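## Task

Scene 1: the mailing tube goes onto the lab bench beside arm1, the steel tow-ball post onto the wrapped box stack beside arm2, and the green hose coupler onto the lab bench beside arm3. Each must keep its current upright orientation with its entire base supported by the top surface. Every other object must stay directly on top of the furniture it sits on now. Nothing may be left unheld on a lower board or shelf under a top. A placement that holds only because a robot is still supporting it does not count. At the end, open the grippers and pull the arms away.

## Robot and tools

Setup: three identical i2rt Big YAM arms named arm1, arm2 and arm3. Each has six revolute joints, a two-finger gripper and a wrist camera. With joints 1 and 6 at zero and the hand level and pointing ahead, the wrist camera rides on the hand and looks toward the fingertips. Reach is roughly 1.0 m from the joint-1 axis. Two fixed room cameras, room_a and room_b, watch the scene. An object may occasionally get a small random shove.

Frame: one shared scene frame with its origin on the floor and +z upward. The hand point is the midpoint between the fingertips; the hand z axis runs along the fingers and the fingers close along its y axis. No tool takes Cartesian poses; all motion is commanded in joint space.

execute_actions: argument actions is a list holding either one action object or nothing. An empty list only reports state and images. The action object has optional keys arm1, arm2, arm3; under each goes a joints object with any of joint1_rad through joint6_rad (radians) and gripper_m (metres). Every value is an absolute target for that joint, not an offset. All arms named start together and may finish at different moments. Ranges and done-tolerances: joint1_rad -2.879 to 2.879 (±0.045), rotates the arm about its base, positive counter-clockwise seen from above, 0 facing the way the base faces; joint2_rad 0 to 3.141 (±0.14), shoulder, 0 has the upper arm pointing back about level, increasing lifts it up and over forward; joint3_rad 0 to 3.019 (±0.09), elbow, 0 folded, increasing opens; joint4_rad -1.692 to 1.57 (±0.055), hand pitch, positive tilts fingers up; joint5_rad -1.57 to 1.57 (±0.03), sideways hand swing, positive toward the arm's right; joint6_rad -2.094 to 2.094 (±0.035), hand roll, positive clockwise viewed from behind; gripper_m 0 to 0.093 (±0.003), fingertip gap, with about 50 to 62 N per pad or less. Any unknown key or out-of-range value rejects the whole call and nothing moves. Joints or arms omitted may still be driving toward earlier targets. Joints move at different rates, so the hand can sweep a wide path; move in stages near obstacles. Argument cameras: list of names from arm1_cam_wrist, arm2_cam_wrist, arm3_cam_wrist, room_a, room_b, all; omitted, null or ["all"] returns all, [] returns none. The pictures line lists cameras in image order.

wait: seconds from 0 to 10; commands nothing and returns the same report as an empty action.

zoom_image: camera (one of the five names) and region [x0, y0, x1, y1] in pixels of that camera's most recent full image, top-left origin, at most 504 by 504. Only cameras in the latest result can be zoomed.

finished_scene: scene is 1 or 2. It ends that scene irreversibly after the last command is held, reports success, and gives the next scene's task. Finish only once objects are released and stable.

Reading results: joint_status tells how each commanded joint ended. off_target: stopped short and possibly still pushing. contact_stop or time_out: target dropped and joint holds where it stopped, though after time_out a joint may keep a target up to 0.375, 0.375, 0.113, 0.225, 0.075, 0.3 rad (joints 1-6) from its position and keep pressing, listed in on_its_own; resend its reported position to relax it. "joint command not followed" with a cause line means a self- or inter-arm collision guard blocked that arm's joint targets (its gripper target still runs); those joints show not_followed and the arm may retry them on later actions until given passable targets. on_its_own describes uncommanded behaviour; "held at" is the target held, not the actual position. A tiny change from the current position may produce no motion. A joint bearing a load sags.

Cautions: arms do not stop on contact and can press hard. A hard squeeze between two robots fails and ends the run; a hard hit may too. The guard ignores fingers, gripper housings and wrist cameras and can react late, and no line reports arm-to-arm contact, so keep arms well separated. Objects touching robots are not counted as robot contact. Never knock items off the work area or onto the floor. Avoid drops, slips, slams and forceful pushing. Motors warm while holding loads: MOTOR HOT appears from 85 °C; at 100 °C an OVER-TEMPERATURE FAULT makes that arm and gripper go limp and fall until cooled, and affected keys show limit_stop_at_motor_heat (resend targets). Some heat carries into the next scene. Don't leave arms straining or holding loads longer than needed.

Each tool is called after "Request:" as a command line: name --argument value for each argument, lists and objects as JSON in quotes; but a table of rows of numbers goes row by row, as --pt "numbers of a row", without its own name.

## Session

Request:
execute_actions --actions '[]'

Scene clock: 0.00 s.
Motor temperatures (°C, as the motors report them): arm1=[29 29 28 30 30 26] | arm2=[27 30 27 29 26 28] | arm3=[30 27 30 26 26 28]
arm1.joint_positions: joint1_rad=+0.330 joint2_rad=+0.262 joint3_rad=+1.369 joint4_rad=-1.543 joint5_rad=+0.055 joint6_rad=+0.539 gripper_m=+0.095
arm1.joint_status: not commanded
arm1.hand: x=+0.7388 y=+0.2795 z=+1.5130 quat_wxyz=(-0.535, -0.494, -0.683, +0.060) (m; scene frame)
arm2.joint_positions: joint1_rad=-0.515 joint2_rad=+0.415 joint3_rad=+1.475 joint4_rad=-1.205 joint5_rad=+0.136 joint6_rad=-0.081 gripper_m=+0.095
arm2.joint_status: not commanded
arm2.hand: x=+0.0662 y=-0.9268 z=+1.5013 quat_wxyz=(-0.584, -0.271, -0.705, +0.296) (m; scene frame)
arm3.joint_positions: joint1_rad=+0.478 joint2_rad=+0.534 joint3_rad=+1.586 joint4_rad=-1.563 joint5_rad=-0.140 joint6_rad=+0.334 gripper_m=+0.094
arm3.joint_status: not commanded
arm3.hand: x=-0.7083 y=+0.6257 z=+1.4734 quat_wxyz=(-0.234, +0.546, -0.666, -0.452) (m; scene frame)
pictures: arm1_cam_wrist, arm2_cam_wrist, arm3_cam_wrist, room_a, room_b
Images, in order (width x height): arm1_cam_wrist 616x616, arm2_cam_wrist 616x616, arm3_cam_wrist 616x616, room_a 504x504, room_b 504x504.

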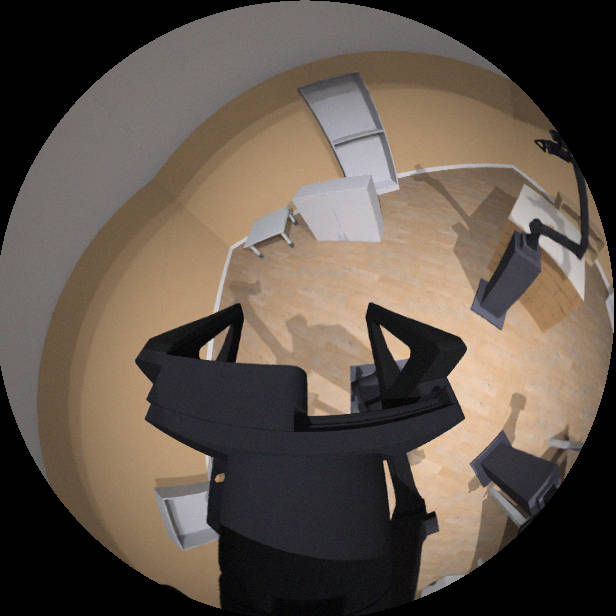

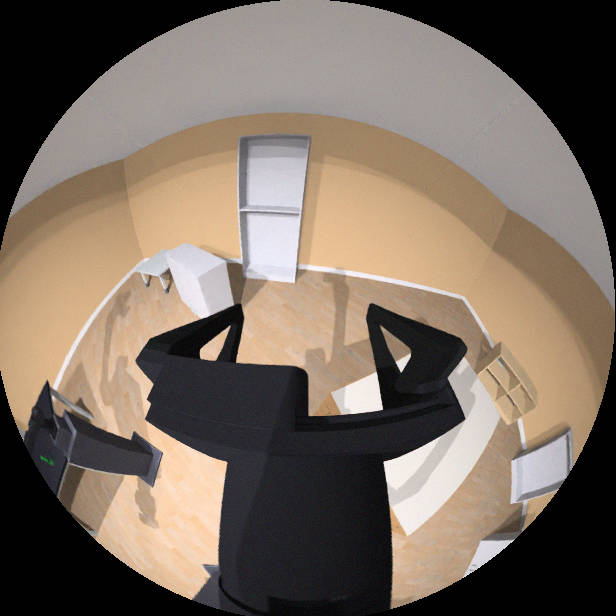

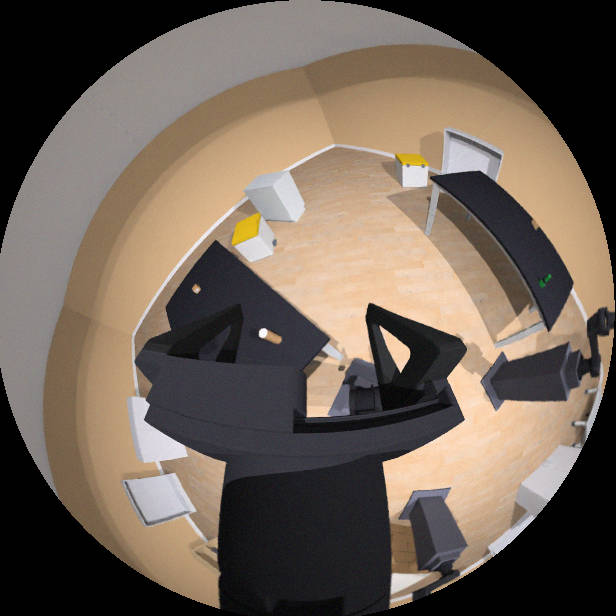

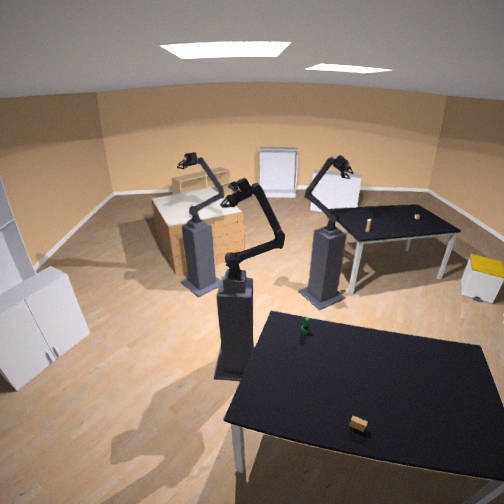

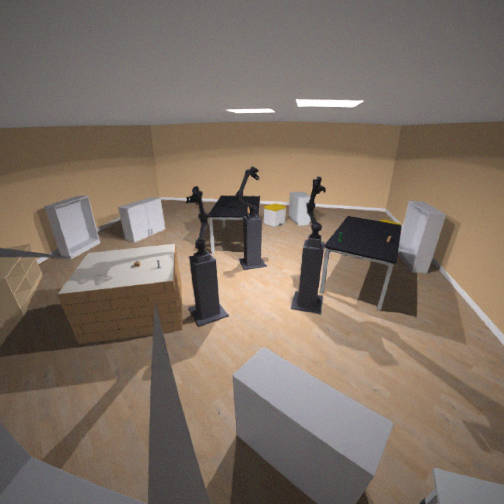

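Request:
zoom_image --camera "room_b" --region '[50, 170, 420, 340]'

Request:
zoom_image --camera "room_a" --region '[140, 140, 480, 450]'

Region (50, 170, 420, 340) of room_b's 504x504 image, scaled by 1.362, with more detail than that image has; it fills the top 232 rows of this view, and the rest is white.

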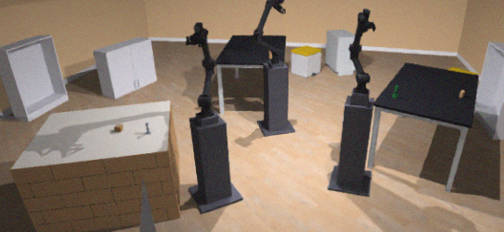

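Region (140, 140, 480, 450) of room_a's 504x504 image, scaled by 1.482, with more detail than that image has; it fills the top 460 rows of this view, and the rest is white.

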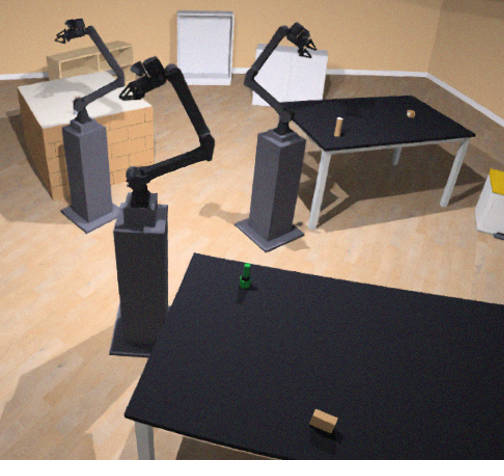

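Request:
execute_actions --actions '[{"arm1": {"joints": {"joint1_rad": 2.5, "joint2_rad": 1.2, "joint3_rad": 1.2, "joint4_rad": -1.2, "joint5_rad": 0, "joint6_rad": 0}}, "arm2": {"joints": {"joint2_rad": 1.57, "joint3_rad": 1.57, "joint4_rad": 0, "joint5_rad": 0, "joint6_rad": 0}}, "arm3": {"joints": {"joint1_rad": 0.7, "joint2_rad": 1.2, "joint3_rad": 1.2, "joint4_rad": -1.2, "joint5_rad": 0, "joint6_rad": 0}}}]'

Scene clock: 70.60 s.
Motor temperatures (°C, as the motors report them): arm1=[29 30 31 30 30 26] | arm2=[27 30 30 29 26 28] | arm3=[30 27 33 26 26 28]
arm1.joint_positions: joint1_rad=+2.501 joint2_rad=+1.211 joint3_rad=+1.201 joint4_rad=-1.205 joint5_rad=-0.001 joint6_rad=+0.011 gripper_m=+0.095
arm1.joint_status: all done
arm1.hand: x=+0.7256 y=+0.7476 z=+1.2551 quat_wxyz=(-0.129, +0.665, -0.726, -0.120) (m; scene frame)
arm2.joint_positions: joint1_rad=-0.515 joint2_rad=+1.592 joint3_rad=+1.552 joint4_rad=-0.026 joint5_rad=+0.004 joint6_rad=-0.013 gripper_m=+0.095
arm2.joint_status: all done
arm2.hand: x=+0.5355 y=-1.2915 z=+1.3346 quat_wxyz=(-0.640, -0.246, -0.687, +0.240) (m; scene frame)
arm3.joint_positions: joint1_rad=+0.695 joint2_rad=+1.203 joint3_rad=+1.180 joint4_rad=-1.217 joint5_rad=-0.002 joint6_rad=+0.008 gripper_m=+0.094
arm3.joint_status: all done
arm3.hand: x=-0.7851 y=+0.8919 z=+1.1474 quat_wxyz=(-0.102, +0.782, -0.601, -0.132) (m; scene frame)
pictures: arm1_cam_wrist, arm2_cam_wrist, arm3_cam_wrist, room_a, room_b
Images, in order (width x height): arm1_cam_wrist 616x616, arm2_cam_wrist 616x616, arm3_cam_wrist 616x616, room_a 504x504, room_b 504x504.

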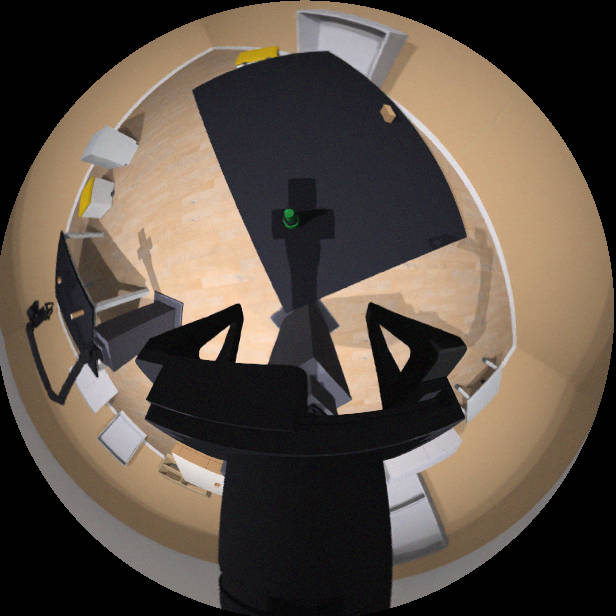

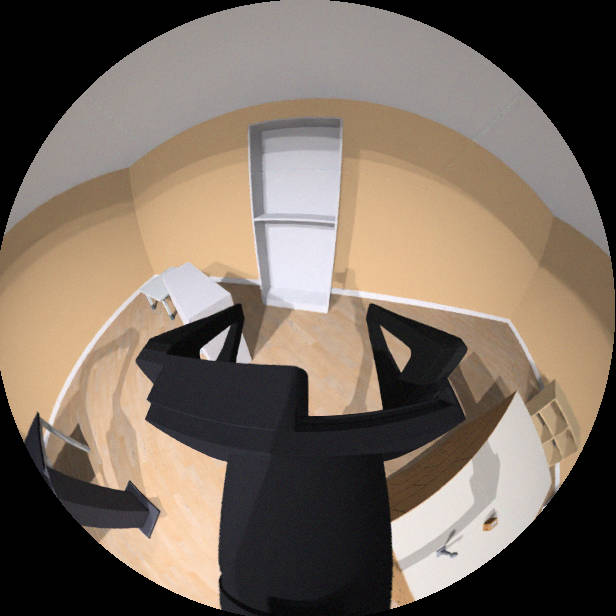

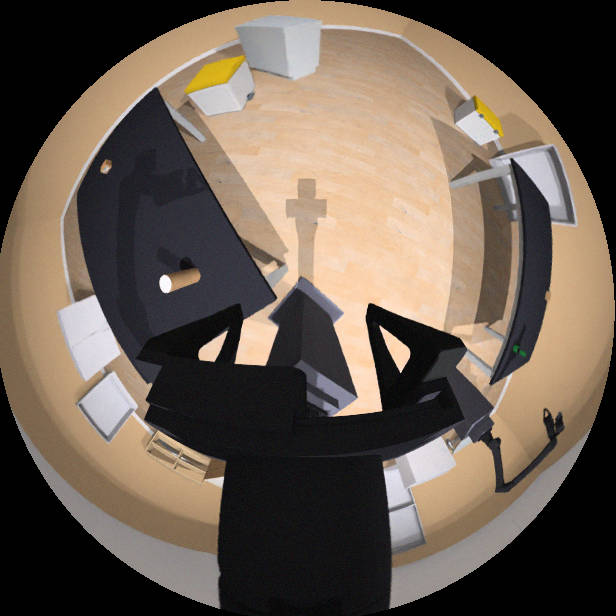

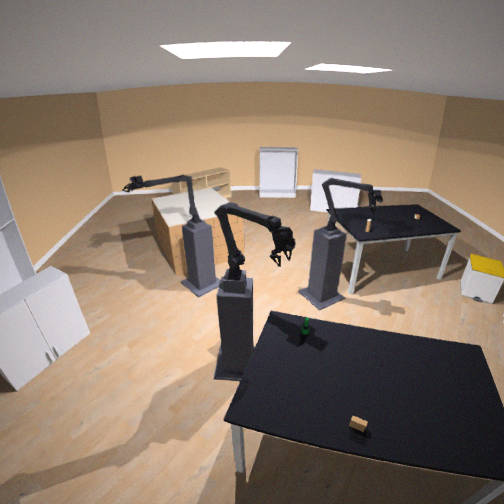

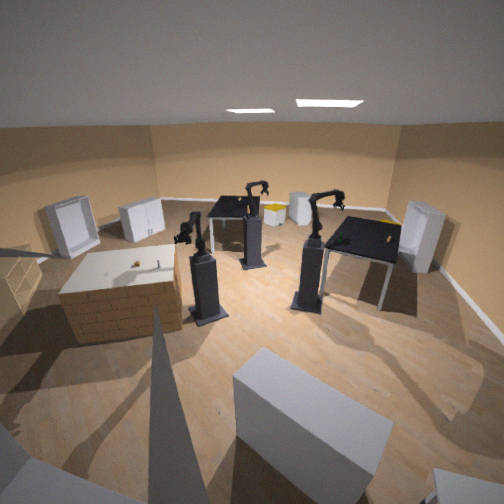

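Request:
execute_actions --actions '[{"arm1": {"joints": {"joint3_rad": 2.0}}, "arm2": {"joints": {"joint4_rad": -1.5}}, "arm3": {"joints": {"joint2_rad": 0.5}}}]' --cameras '[]'

Scene clock: 94.87 s.
Motor temperatures (°C, as the motors report them): arm1=[29 30 32 30 30 26] | arm2=[27 32 33 29 26 28] | arm3=[30 28 35 26 26 28]
arm1.joint_positions: joint1_rad=+2.501 joint2_rad=+1.190 joint3_rad=+1.970 joint4_rad=-1.204 joint5_rad=-0.001 joint6_rad=+0.011 gripper_m=+0.095
arm1.joint_status: all done
arm1.hand: x=+0.7262 y=+0.7680 z=+1.6551 quat_wxyz=(-0.396, +0.568, -0.619, -0.370) (m; scene frame)
arm2.joint_positions: joint1_rad=-0.515 joint2_rad=+1.592 joint3_rad=+1.552 joint4_rad=-1.485 joint5_rad=+0.004 joint6_rad=-0.013 gripper_m=+0.095
arm2.joint_status: all done
arm2.hand: x=+0.3561 y=-1.1411 z=+1.1053 quat_wxyz=(-0.021, -0.336, -0.941, +0.010) (m; scene frame)
arm3.joint_positions: joint1_rad=+0.695 joint2_rad=+0.495 joint3_rad=+1.180 joint4_rad=-1.215 joint5_rad=-0.002 joint6_rad=+0.008 gripper_m=+0.094
arm3.joint_status: all done
arm3.hand: x=-0.7380 y=+0.7155 z=+1.3670 quat_wxyz=(-0.302, +0.688, -0.527, -0.397) (m; scene frame)
pictures: none
No camera images: the call's "cameras" was empty. Leave "cameras" out to get every camera's image.

Request:
execute_actions --actions '[{"arm1": {"joints": {"joint1_rad": 2.58, "joint2_rad": 1.895, "joint3_rad": 1.758, "joint4_rad": -1.433}}, "arm2": {"joints": {"joint5_rad": 1.0}}, "arm3": {"joints": {"joint1_rad": 1.25, "joint2_rad": 1.698, "joint3_rad": 1.744, "joint4_rad": -1.617}}}]' --cameras '["arm1_cam_wrist", "arm3_cam_wrist", "room_a"]'

Scene clock: 199.03 s.
Motor temperatures (°C, as the motors report them): arm1=[29 30 35 30 30 26] | arm2=[27 33 34 29 26 28] | arm3=[30 28 37 26 26 28]
arm1.joint_positions: joint1_rad=+2.579 joint2_rad=+1.896 joint3_rad=+1.737 joint4_rad=-1.425 joint5_rad=-0.001 joint6_rad=+0.011 gripper_m=+0.095
arm1.joint_status: all done
arm1.hand: x=+0.6934 y=+0.9101 z=+1.1417 quat_wxyz=(+0.004, +0.704, -0.711, +0.006) (m; scene frame)
arm2.joint_positions: joint1_rad=-0.515 joint2_rad=+1.592 joint3_rad=+1.552 joint4_rad=-1.485 joint5_rad=+0.996 joint6_rad=-0.012 gripper_m=+0.095
arm2.joint_status: all done
arm2.hand: x=+0.2609 y=-1.2487 z=+1.1837 quat_wxyz=(+0.147, -0.306, -0.823, +0.455) (m; scene frame)
arm3.joint_positions: joint1_rad=+1.249 joint2_rad=+1.707 joint3_rad=+1.720 joint4_rad=-1.603 joint5_rad=+0.000 joint6_rad=+0.008 gripper_m=+0.094
arm3.joint_status: all done
arm3.hand: x=-1.0550 y=+0.8486 z=+1.1343 quat_wxyz=(+0.000, +0.929, -0.369, +0.010) (m; scene frame)
pictures: arm1_cam_wrist, arm3_cam_wrist, room_a
Images, in order (width x height): arm1_cam_wrist 616x616, arm3_cam_wrist 616x616, room_a 504x504.

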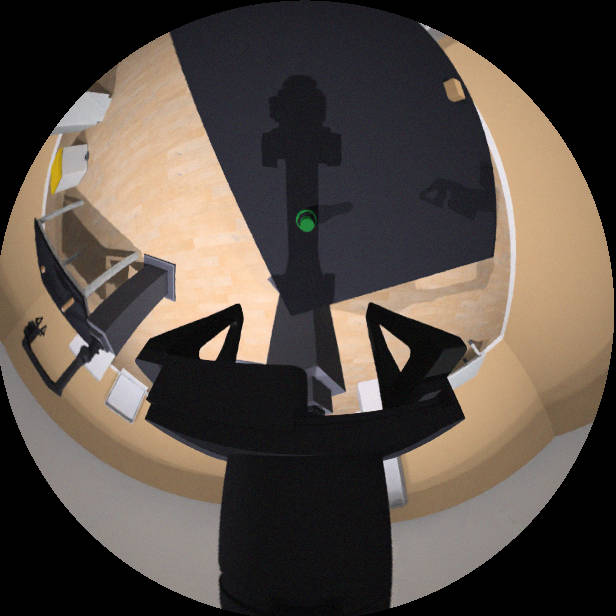

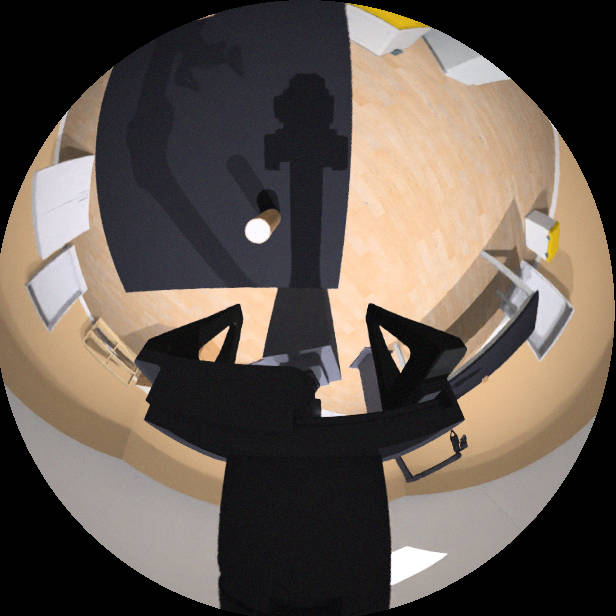

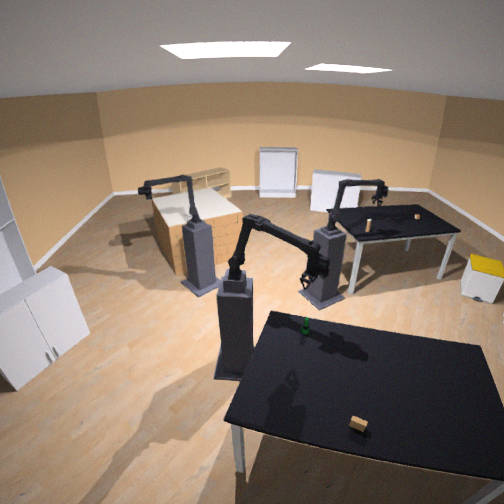

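Request:
zoom_image --camera "arm1_cam_wrist" --region '[256, 170, 356, 270]'

Request:
zoom_image --camera "arm3_cam_wrist" --region '[220, 170, 320, 270]'

Request:
zoom_image --camera "room_a" --region '[270, 230, 390, 350]'

Region (256, 170, 356, 270) of arm1_cam_wrist's 616x616 image, scaled by 5.040, with more detail than that image has.

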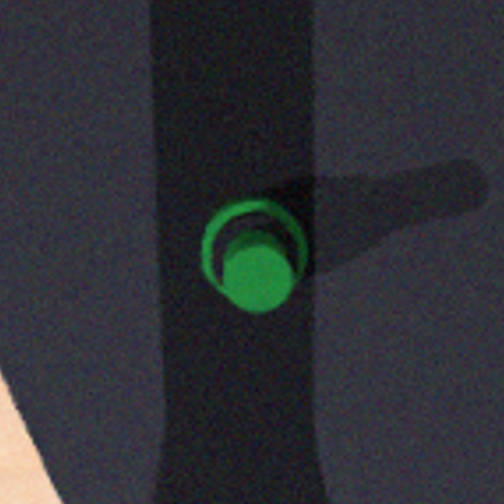

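Region (220, 170, 320, 270) of arm3_cam_wrist's 616x616 image, scaled by 5.040, with more detail than that image has.

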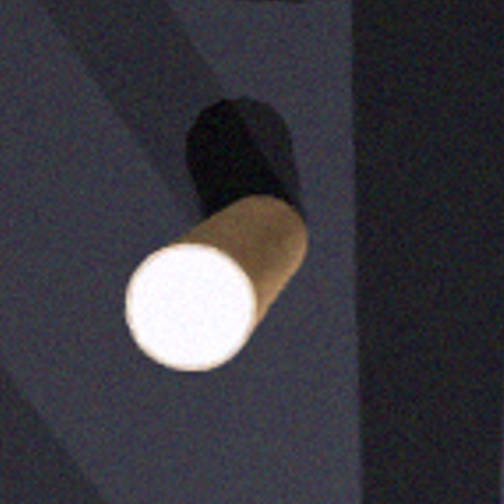

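Region (270, 230, 390, 350) of room_a's 504x504 image, scaled by 4.200, with more detail than that image has.

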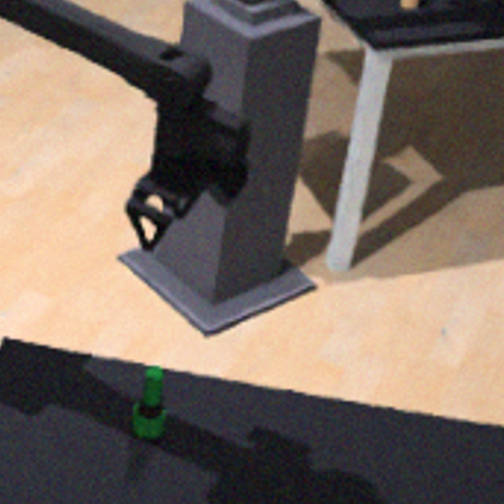

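Request:
execute_actions --actions '[{"arm1": {"joints": {"joint2_rad": 2.072, "joint3_rad": 1.495, "joint4_rad": -0.974}}, "arm2": {"joints": {"joint2_rad": 1.4, "joint3_rad": 0.4, "joint4_rad": 0, "joint5_rad": 0}}, "arm3": {"joints": {"joint1_rad": 1.417, "joint2_rad": 1.752, "joint3_rad": 1.436, "joint4_rad": -1.236}}}]' --cameras '["arm1_cam_wrist", "arm3_cam_wrist", "room_a"]'

Scene clock: 256.17 s.
Motor temperatures (°C, as the motors report them): arm1=[29 33 36 30 30 26] | arm2=[27 33 35 29 27 28] | arm3=[30 29 39 26 26 28]
arm1.joint_positions: joint1_rad=+2.579 joint2_rad=+2.074 joint3_rad=+1.476 joint4_rad=-0.984 joint5_rad=-0.001 joint6_rad=+0.011 gripper_m=+0.095
arm1.joint_status: all done
arm1.hand: x=+0.6939 y=+0.9057 z=+0.9489 quat_wxyz=(+0.004, +0.704, -0.711, +0.005) (m; scene frame)
arm2.joint_positions: joint1_rad=-0.515 joint2_rad=+1.412 joint3_rad=+0.402 joint4_rad=-0.023 joint5_rad=+0.004 joint6_rad=-0.011 gripper_m=+0.095
arm2.joint_status: all done
arm2.hand: x=+0.2545 y=-1.0562 z=+0.8386 quat_wxyz=(-0.249, -0.325, -0.907, +0.095) (m; scene frame)
arm3.joint_positions: joint1_rad=+1.420 joint2_rad=+1.763 joint3_rad=+1.432 joint4_rad=-1.251 joint5_rad=-0.001 joint6_rad=+0.007 gripper_m=+0.094
arm3.joint_status: all done
arm3.hand: x=-1.1105 y=+0.7803 z=+0.9973 quat_wxyz=(-0.001, +0.958, -0.288, +0.007) (m; scene frame)
pictures: arm1_cam_wrist, arm3_cam_wrist, room_a
Images, in order (width x height): arm1_cam_wrist 616x616, arm3_cam_wrist 616x616, room_a 504x504.

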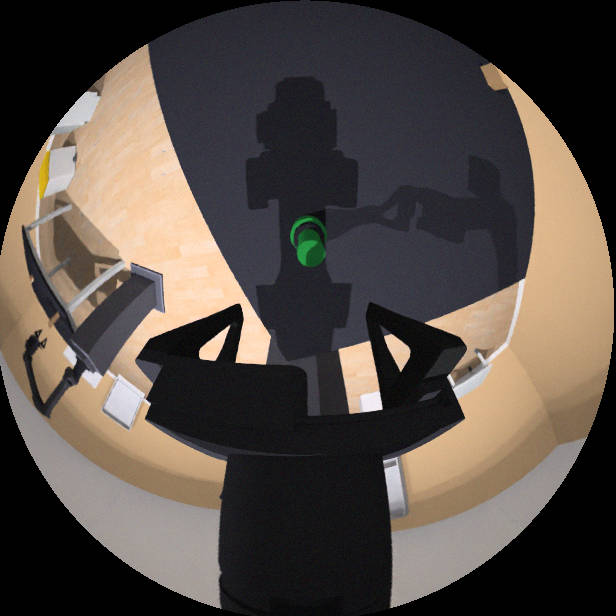

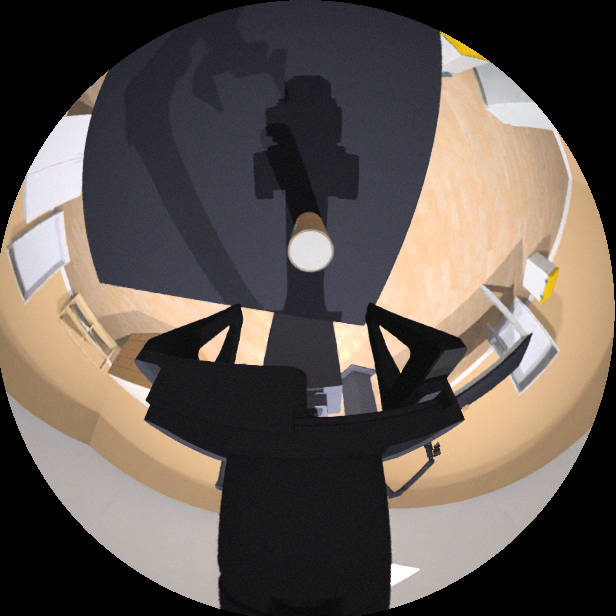

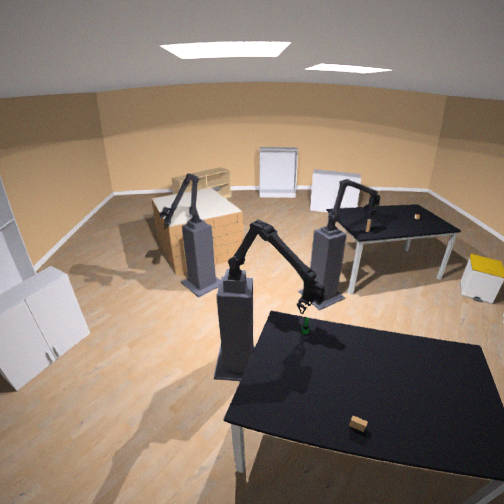

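Request:
zoom_image --camera "arm1_cam_wrist" --region '[228, 180, 388, 340]'

Request:
zoom_image --camera "arm3_cam_wrist" --region '[228, 180, 388, 340]'

Request:
zoom_image --camera "room_a" --region '[270, 260, 350, 340]'

Request:
zoom_image --camera "room_a" --region '[330, 170, 410, 250]'

Region (228, 180, 388, 340) of arm1_cam_wrist's 616x616 image, scaled by 3.150, with more detail than that image has.

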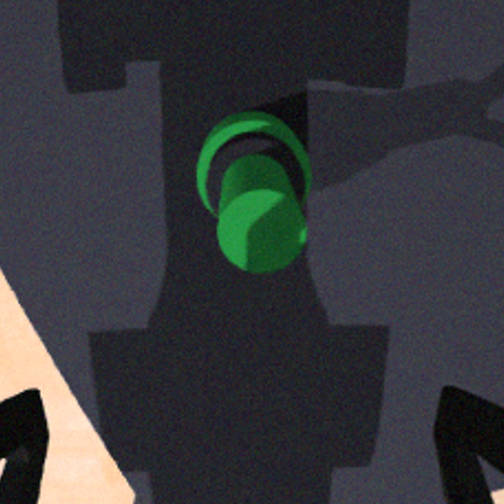

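Region (228, 180, 388, 340) of arm3_cam_wrist's 616x616 image, scaled by 3.150, with more detail than that image has.

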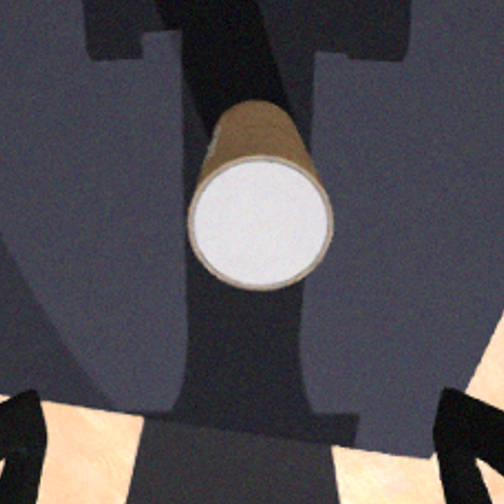

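Region (270, 260, 350, 340) of room_a's 504x504 image, scaled by 6.300, with more detail than that image has.

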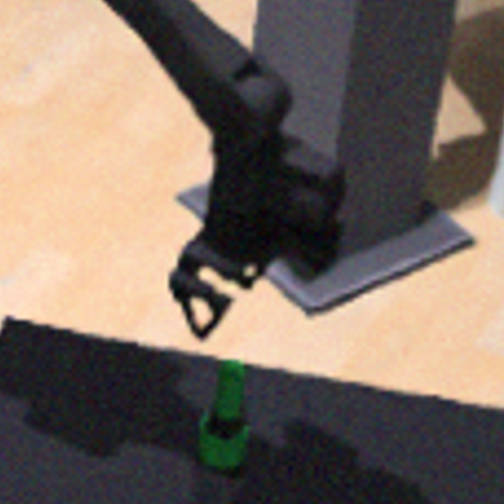

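Region (330, 170, 410, 250) of room_a's 504x504 image, scaled by 6.300, with more detail than that image has.

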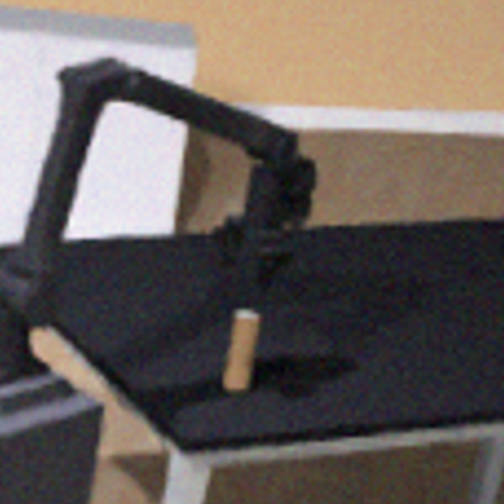

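Request:
execute_actions --actions '[{"arm1": {"joints": {"joint1_rad": 2.569, "joint2_rad": 2.218, "joint3_rad": 1.556, "joint4_rad": -0.878}}, "arm3": {"joints": {"joint1_rad": 1.41, "joint2_rad": 1.873, "joint3_rad": 1.412, "joint4_rad": -1.082}}}]' --cameras '["arm1_cam_wrist", "arm3_cam_wrist", "room_a"]'

Scene clock: 341.80 s.
Motor temperatures (°C, as the motors report them): arm1=[29 34 36 30 30 26] | arm2=[27 32 32 29 27 28] | arm3=[30 30 38 26 26 28]
arm1.joint_positions: joint1_rad=+2.579 joint2_rad=+2.219 joint3_rad=+1.529 joint4_rad=-0.885 joint5_rad=-0.001 joint6_rad=+0.011 gripper_m=+0.095
arm1.joint_status: all done
arm1.hand: x=+0.6940 y=+0.9270 z=+0.8830 quat_wxyz=(+0.001, +0.704, -0.711, +0.002) (m; scene frame)
arm2.joint_positions: joint1_rad=-0.515 joint2_rad=+1.412 joint3_rad=+0.402 joint4_rad=-0.023 joint5_rad=+0.004 joint6_rad=-0.011 gripper_m=+0.095
arm2.joint_status: not commanded
arm2.hand: x=+0.2545 y=-1.0562 z=+0.8386 quat_wxyz=(-0.249, -0.325, -0.907, +0.095) (m; scene frame)
arm3.joint_positions: joint1_rad=+1.420 joint2_rad=+1.881 joint3_rad=+1.411 joint4_rad=-1.096 joint5_rad=-0.001 joint6_rad=+0.007 gripper_m=+0.094
arm3.joint_status: all done
arm3.hand: x=-1.1305 y=+0.7939 z=+0.9293 quat_wxyz=(-0.003, +0.958, -0.288, +0.000) (m; scene frame)
pictures: arm1_cam_wrist, arm3_cam_wrist, room_a
Images, in order (width x height): arm1_cam_wrist 616x616, arm3_cam_wrist 616x616, room_a 504x504.

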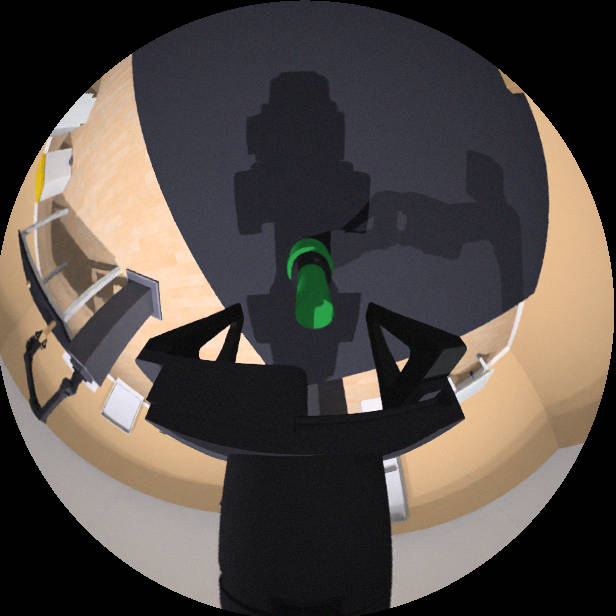

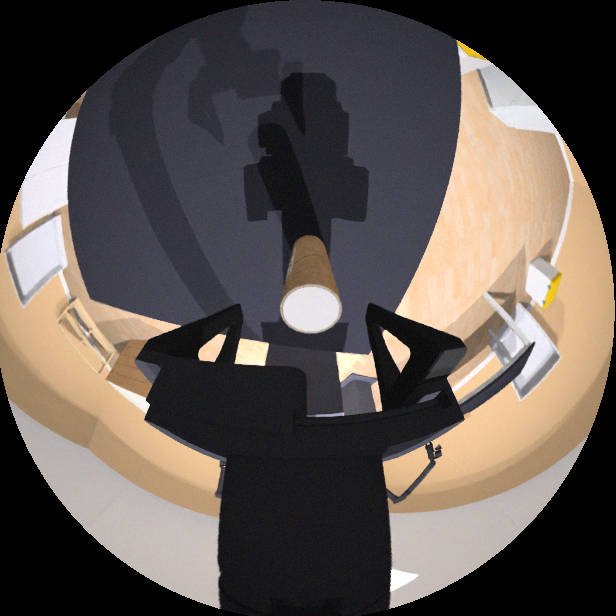

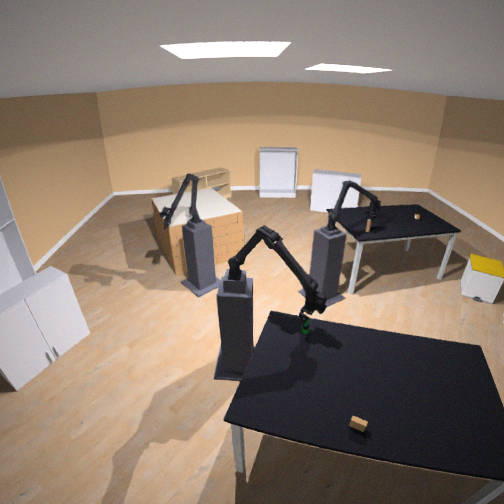

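Request:
zoom_image --camera "arm1_cam_wrist" --region '[228, 220, 388, 380]'

Request:
zoom_image --camera "arm3_cam_wrist" --region '[228, 220, 388, 380]'

Request:
zoom_image --camera "room_a" --region '[275, 280, 345, 350]'

Request:
zoom_image --camera "room_a" --region '[340, 185, 400, 245]'

Region (228, 220, 388, 380) of arm1_cam_wrist's 616x616 image, scaled by 3.150, with more detail than that image has.

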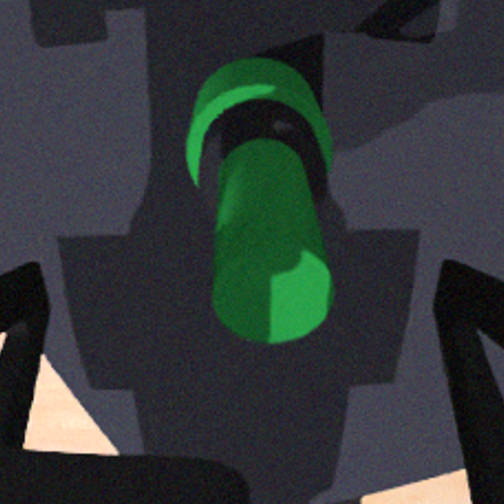

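Region (228, 220, 388, 380) of arm3_cam_wrist's 616x616 image, scaled by 3.150, with more detail than that image has.

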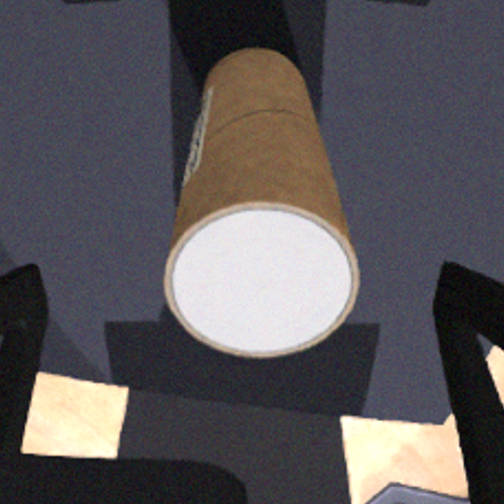

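Region (275, 280, 345, 350) of room_a's 504x504 image, scaled by 7.200, with more detail than that image has.

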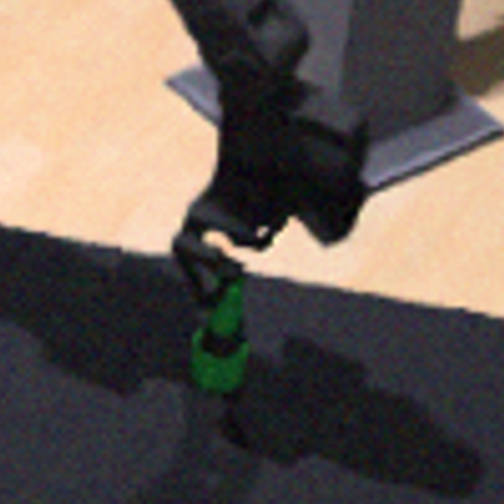

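Region (340, 185, 400, 245) of room_a's 504x504 image, scaled by 8.400, with more detail than that image has.

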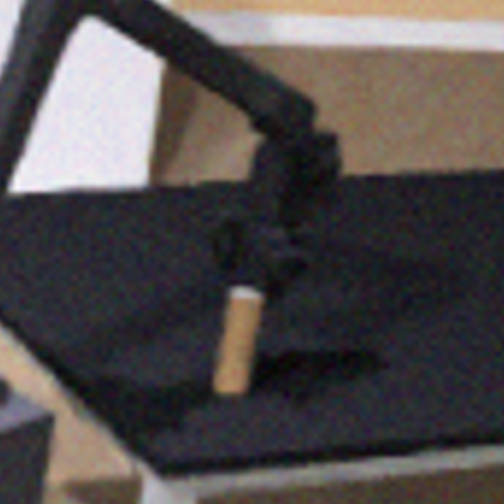

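Request:
execute_actions --actions '[{"arm1": {"joints": {"joint1_rad": 2.555, "joint2_rad": 2.252, "joint3_rad": 1.55, "joint4_rad": -0.836}}, "arm3": {"joints": {"joint2_rad": 1.752, "joint3_rad": 1.45, "joint4_rad": -1.26}}}]' --cameras '["arm1_cam_wrist", "room_a"]'

Scene clock: 393.10 s.
Motor temperatures (°C, as the motors report them): arm1=[29 36 36 30 30 26] | arm2=[27 32 32 29 27 28] | arm3=[30 30 38 26 26 28]
arm1.joint_positions: joint1_rad=+2.560 joint2_rad=+2.226 joint3_rad=+1.529 joint4_rad=-0.848 joint5_rad=-0.001 joint6_rad=+0.011 gripper_m=+0.095
arm1.joint_status: all done
arm1.hand: x=+0.7056 y=+0.9343 z=+0.8787 quat_wxyz=(-0.010, +0.697, -0.717, -0.008) (m; scene frame)
arm2.joint_positions: joint1_rad=-0.515 joint2_rad=+1.412 joint3_rad=+0.402 joint4_rad=-0.023 joint5_rad=+0.004 joint6_rad=-0.011 gripper_m=+0.095
arm2.joint_status: not commanded
arm2.hand: x=+0.2545 y=-1.0562 z=+0.8386 quat_wxyz=(-0.249, -0.325, -0.907, +0.095) (m; scene frame)
arm3.joint_positions: joint1_rad=+1.420 joint2_rad=+1.737 joint3_rad=+1.411 joint4_rad=-1.247 joint5_rad=-0.001 joint6_rad=+0.007 gripper_m=+0.094
arm3.joint_status: all done
arm3.hand: x=-1.1049 y=+0.7766 z=+1.0026 quat_wxyz=(-0.002, +0.958, -0.288, +0.003) (m; scene frame)
pictures: arm1_cam_wrist, room_a
Images, in order (width x height): arm1_cam_wrist 616x616, room_a 504x504.

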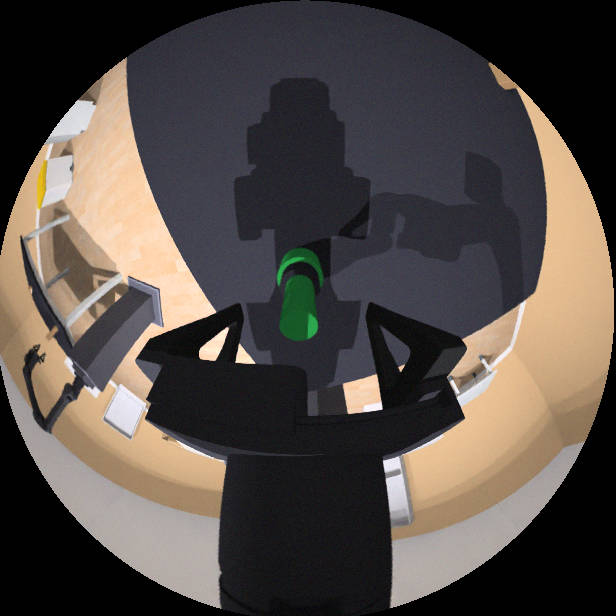

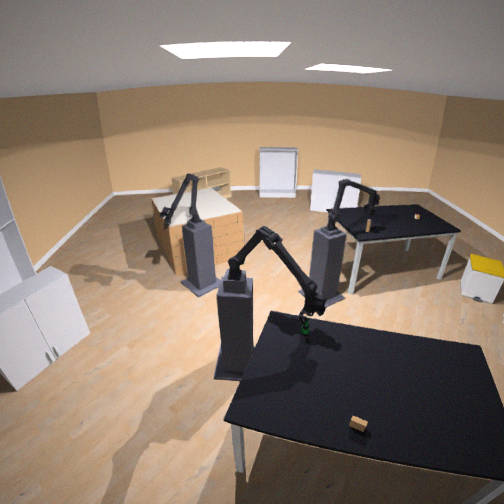

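Request:
execute_actions --actions '[{"arm1": {"joints": {"joint2_rad": 2.278}}, "arm3": {"joints": {"joint1_rad": 1.75, "joint2_rad": 2.165, "joint3_rad": 1.55, "joint4_rad": -0.915, "gripper_m": 0.0}}}]' --cameras '["arm1_cam_wrist", "arm3_cam_wrist", "room_a"]'

Scene clock: 408.00 s.
Motor temperatures (°C, as the motors report them): arm1=[29 35 36 30 30 26] | arm2=[27 32 32 29 27 28] | arm3=[30 30 40 26 26 28]
arm1.joint_positions: joint1_rad=+2.560 joint2_rad=+2.259 joint3_rad=+1.529 joint4_rad=-0.846 joint5_rad=-0.001 joint6_rad=+0.011 gripper_m=+0.095
arm1.joint_status: all done
arm1.hand: x=+0.7055 y=+0.9266 z=+0.8595 quat_wxyz=(+0.002, +0.697, -0.717, +0.003) (m; scene frame)
arm2.joint_positions: joint1_rad=-0.515 joint2_rad=+1.412 joint3_rad=+0.402 joint4_rad=-0.023 joint5_rad=+0.004 joint6_rad=-0.011 gripper_m=+0.095
arm2.joint_status: not commanded
arm2.hand: x=+0.2545 y=-1.0562 z=+0.8386 quat_wxyz=(-0.249, -0.325, -0.907, +0.095) (m; scene frame)
arm3.joint_positions: joint1_rad=+1.742 joint2_rad=+2.173 joint3_rad=+1.537 joint4_rad=-0.928 joint5_rad=-0.001 joint6_rad=+0.006 gripper_m=+0.000
arm3.joint_status: all done
arm3.hand: x=-1.2562 y=+0.6496 z=+0.8078 quat_wxyz=(-0.002, +0.991, -0.130, -0.001) (m; scene frame)
pictures: arm1_cam_wrist, arm3_cam_wrist, room_a
Images, in order (width x height): arm1_cam_wrist 616x616, arm3_cam_wrist 616x616, room_a 504x504.

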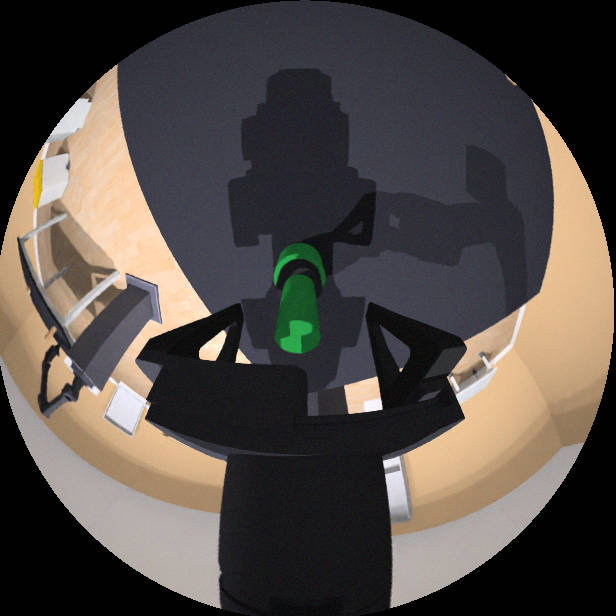

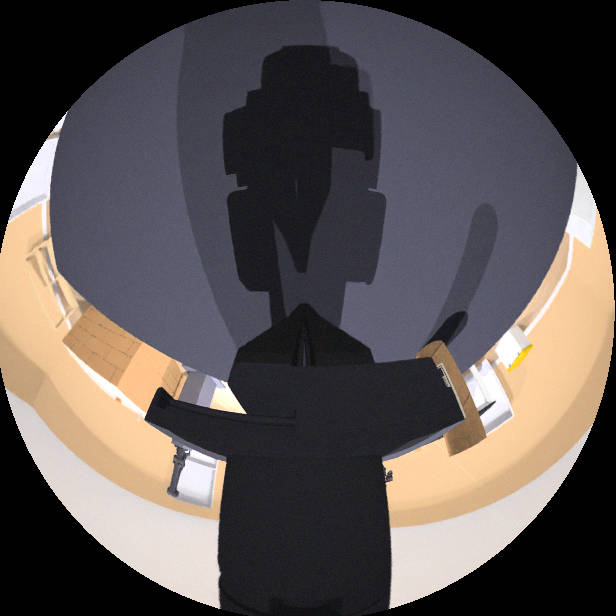

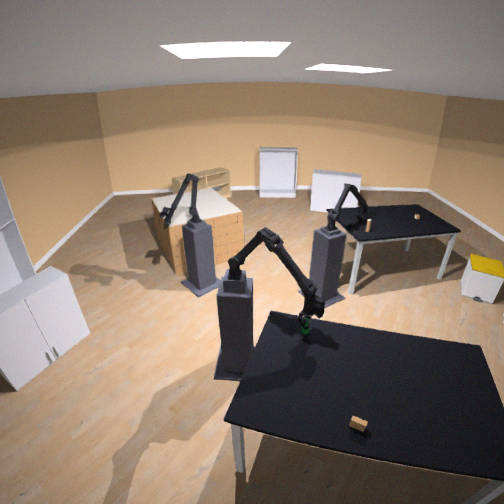

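Request:
execute_actions --actions '[{"arm1": {"joints": {"gripper_m": 0.0}}, "arm3": {"joints": {"joint2_rad": 2.215}}}]' --cameras '["arm1_cam_wrist", "arm3_cam_wrist"]'

Scene clock: 412.97 s.
Motor temperatures (°C, as the motors report them): arm1=[29 35 36 30 30 26] | arm2=[27 32 32 29 27 28] | arm3=[30 30 39 26 26 28]
arm1.joint_positions: joint1_rad=+2.560 joint2_rad=+2.259 joint3_rad=+1.529 joint4_rad=-0.846 joint5_rad=+0.000 joint6_rad=+0.011 gripper_m=+0.026
arm1.joint_status: gripper_m off_target (ended at +0.026, target +0.000)
arm1.hand: x=+0.7056 y=+0.9266 z=+0.8595 quat_wxyz=(+0.001, +0.697, -0.717, +0.003) (m; scene frame)
arm2.joint_positions: joint1_rad=-0.515 joint2_rad=+1.412 joint3_rad=+0.402 joint4_rad=-0.023 joint5_rad=+0.004 joint6_rad=-0.011 gripper_m=+0.095
arm2.joint_status: not commanded
arm2.hand: x=+0.2545 y=-1.0562 z=+0.8386 quat_wxyz=(-0.249, -0.325, -0.907, +0.095) (m; scene frame)
arm3.joint_positions: joint1_rad=+1.742 joint2_rad=+2.201 joint3_rad=+1.537 joint4_rad=-0.928 joint5_rad=-0.001 joint6_rad=+0.006 gripper_m=+0.000
arm3.joint_status: all done
arm3.hand: x=-1.2507 y=+0.6482 z=+0.7920 quat_wxyz=(-0.001, +0.991, -0.130, +0.013) (m; scene frame)
pictures: arm1_cam_wrist, arm3_cam_wrist
Images, in order (width x height): arm1_cam_wrist 616x616, arm3_cam_wrist 616x616.

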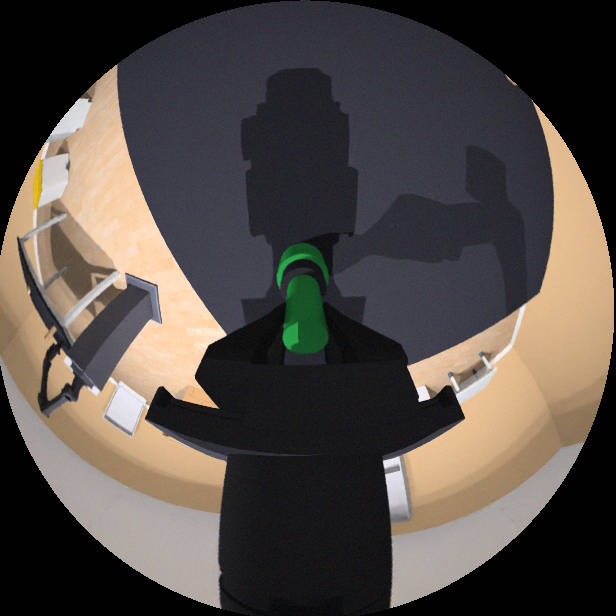

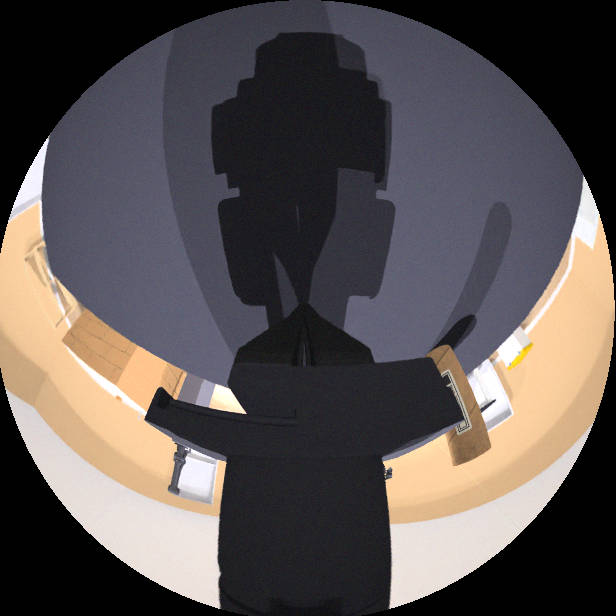

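Request:
zoom_image --camera "arm3_cam_wrist" --region '[264, 250, 344, 330]'

Request:
zoom_image --camera "arm1_cam_wrist" --region '[228, 230, 388, 390]'

Region (264, 250, 344, 330) of arm3_cam_wrist's 616x616 image, scaled by 6.300, with more detail than that image has.

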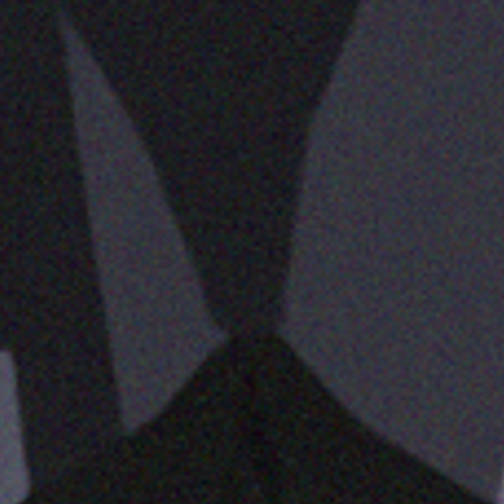

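Region (228, 230, 388, 390) of arm1_cam_wrist's 616x616 image, scaled by 3.150, with more detail than that image has.

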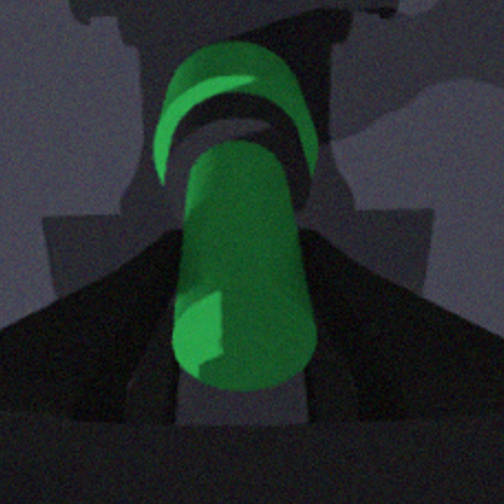

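Request:
execute_actions --actions '[{"arm1": {"joints": {"joint2_rad": 2.1, "joint3_rad": 1.92, "joint4_rad": -1.38}}, "arm3": {"joints": {"joint2_rad": 1.85, "joint4_rad": 0.33, "gripper_m": 0.093}}}]' --cameras '["arm1_cam_wrist", "room_a"]'

Scene clock: 524.77 s.
Motor temperatures (°C, as the motors report them): arm1=[29 37 37 30 30 26] | arm2=[27 32 31 29 27 28] | arm3=[30 31 39 26 26 28]
arm1.joint_positions: joint1_rad=+2.560 joint2_rad=+2.096 joint3_rad=+1.901 joint4_rad=-1.371 joint5_rad=+0.000 joint6_rad=+0.011 gripper_m=+0.026
arm1.joint_status: all done
arm1.hand: x=+0.7059 y=+0.9755 z=+1.0848 quat_wxyz=(-0.003, +0.697, -0.717, -0.001) (m; scene frame)
arm2.joint_positions: joint1_rad=-0.515 joint2_rad=+1.412 joint3_rad=+0.402 joint4_rad=-0.023 joint5_rad=+0.004 joint6_rad=-0.011 gripper_m=+0.095
arm2.joint_status: not commanded
arm2.hand: x=+0.2545 y=-1.0562 z=+0.8386 quat_wxyz=(-0.249, -0.325, -0.907, +0.095) (m; scene frame)
arm3.joint_positions: joint1_rad=+1.742 joint2_rad=+1.843 joint3_rad=+1.537 joint4_rad=+0.307 joint5_rad=-0.001 joint6_rad=+0.006 gripper_m=+0.093
arm3.joint_status: all done
arm3.hand: x=-1.4501 y=+0.6977 z=+1.2379 quat_wxyz=(-0.090, +0.702, -0.090, -0.700) (m; scene frame)
pictures: arm1_cam_wrist, room_a
Images, in order (width x height): arm1_cam_wrist 616x616, room_a 504x504.

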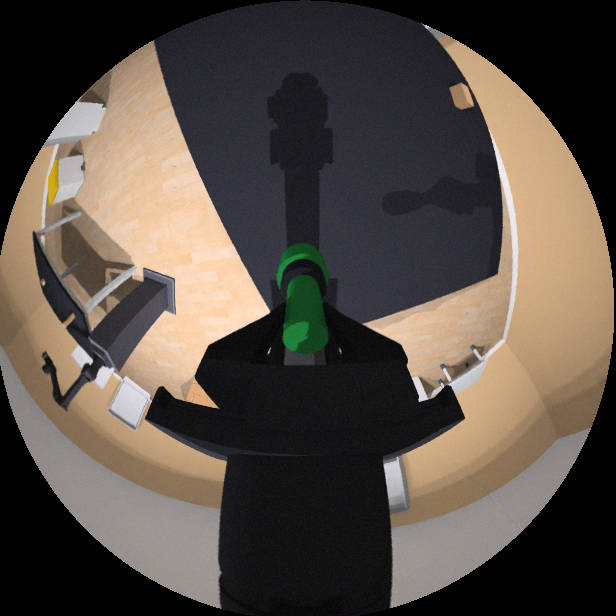

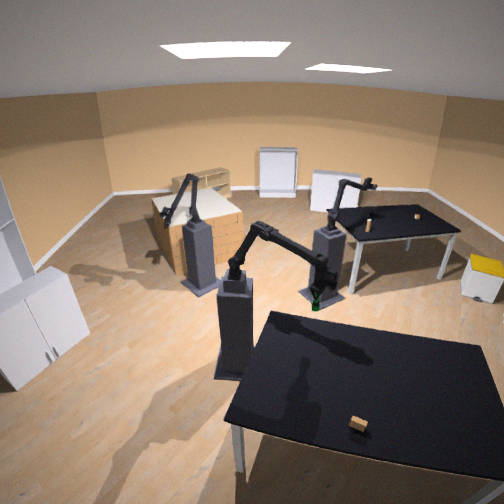

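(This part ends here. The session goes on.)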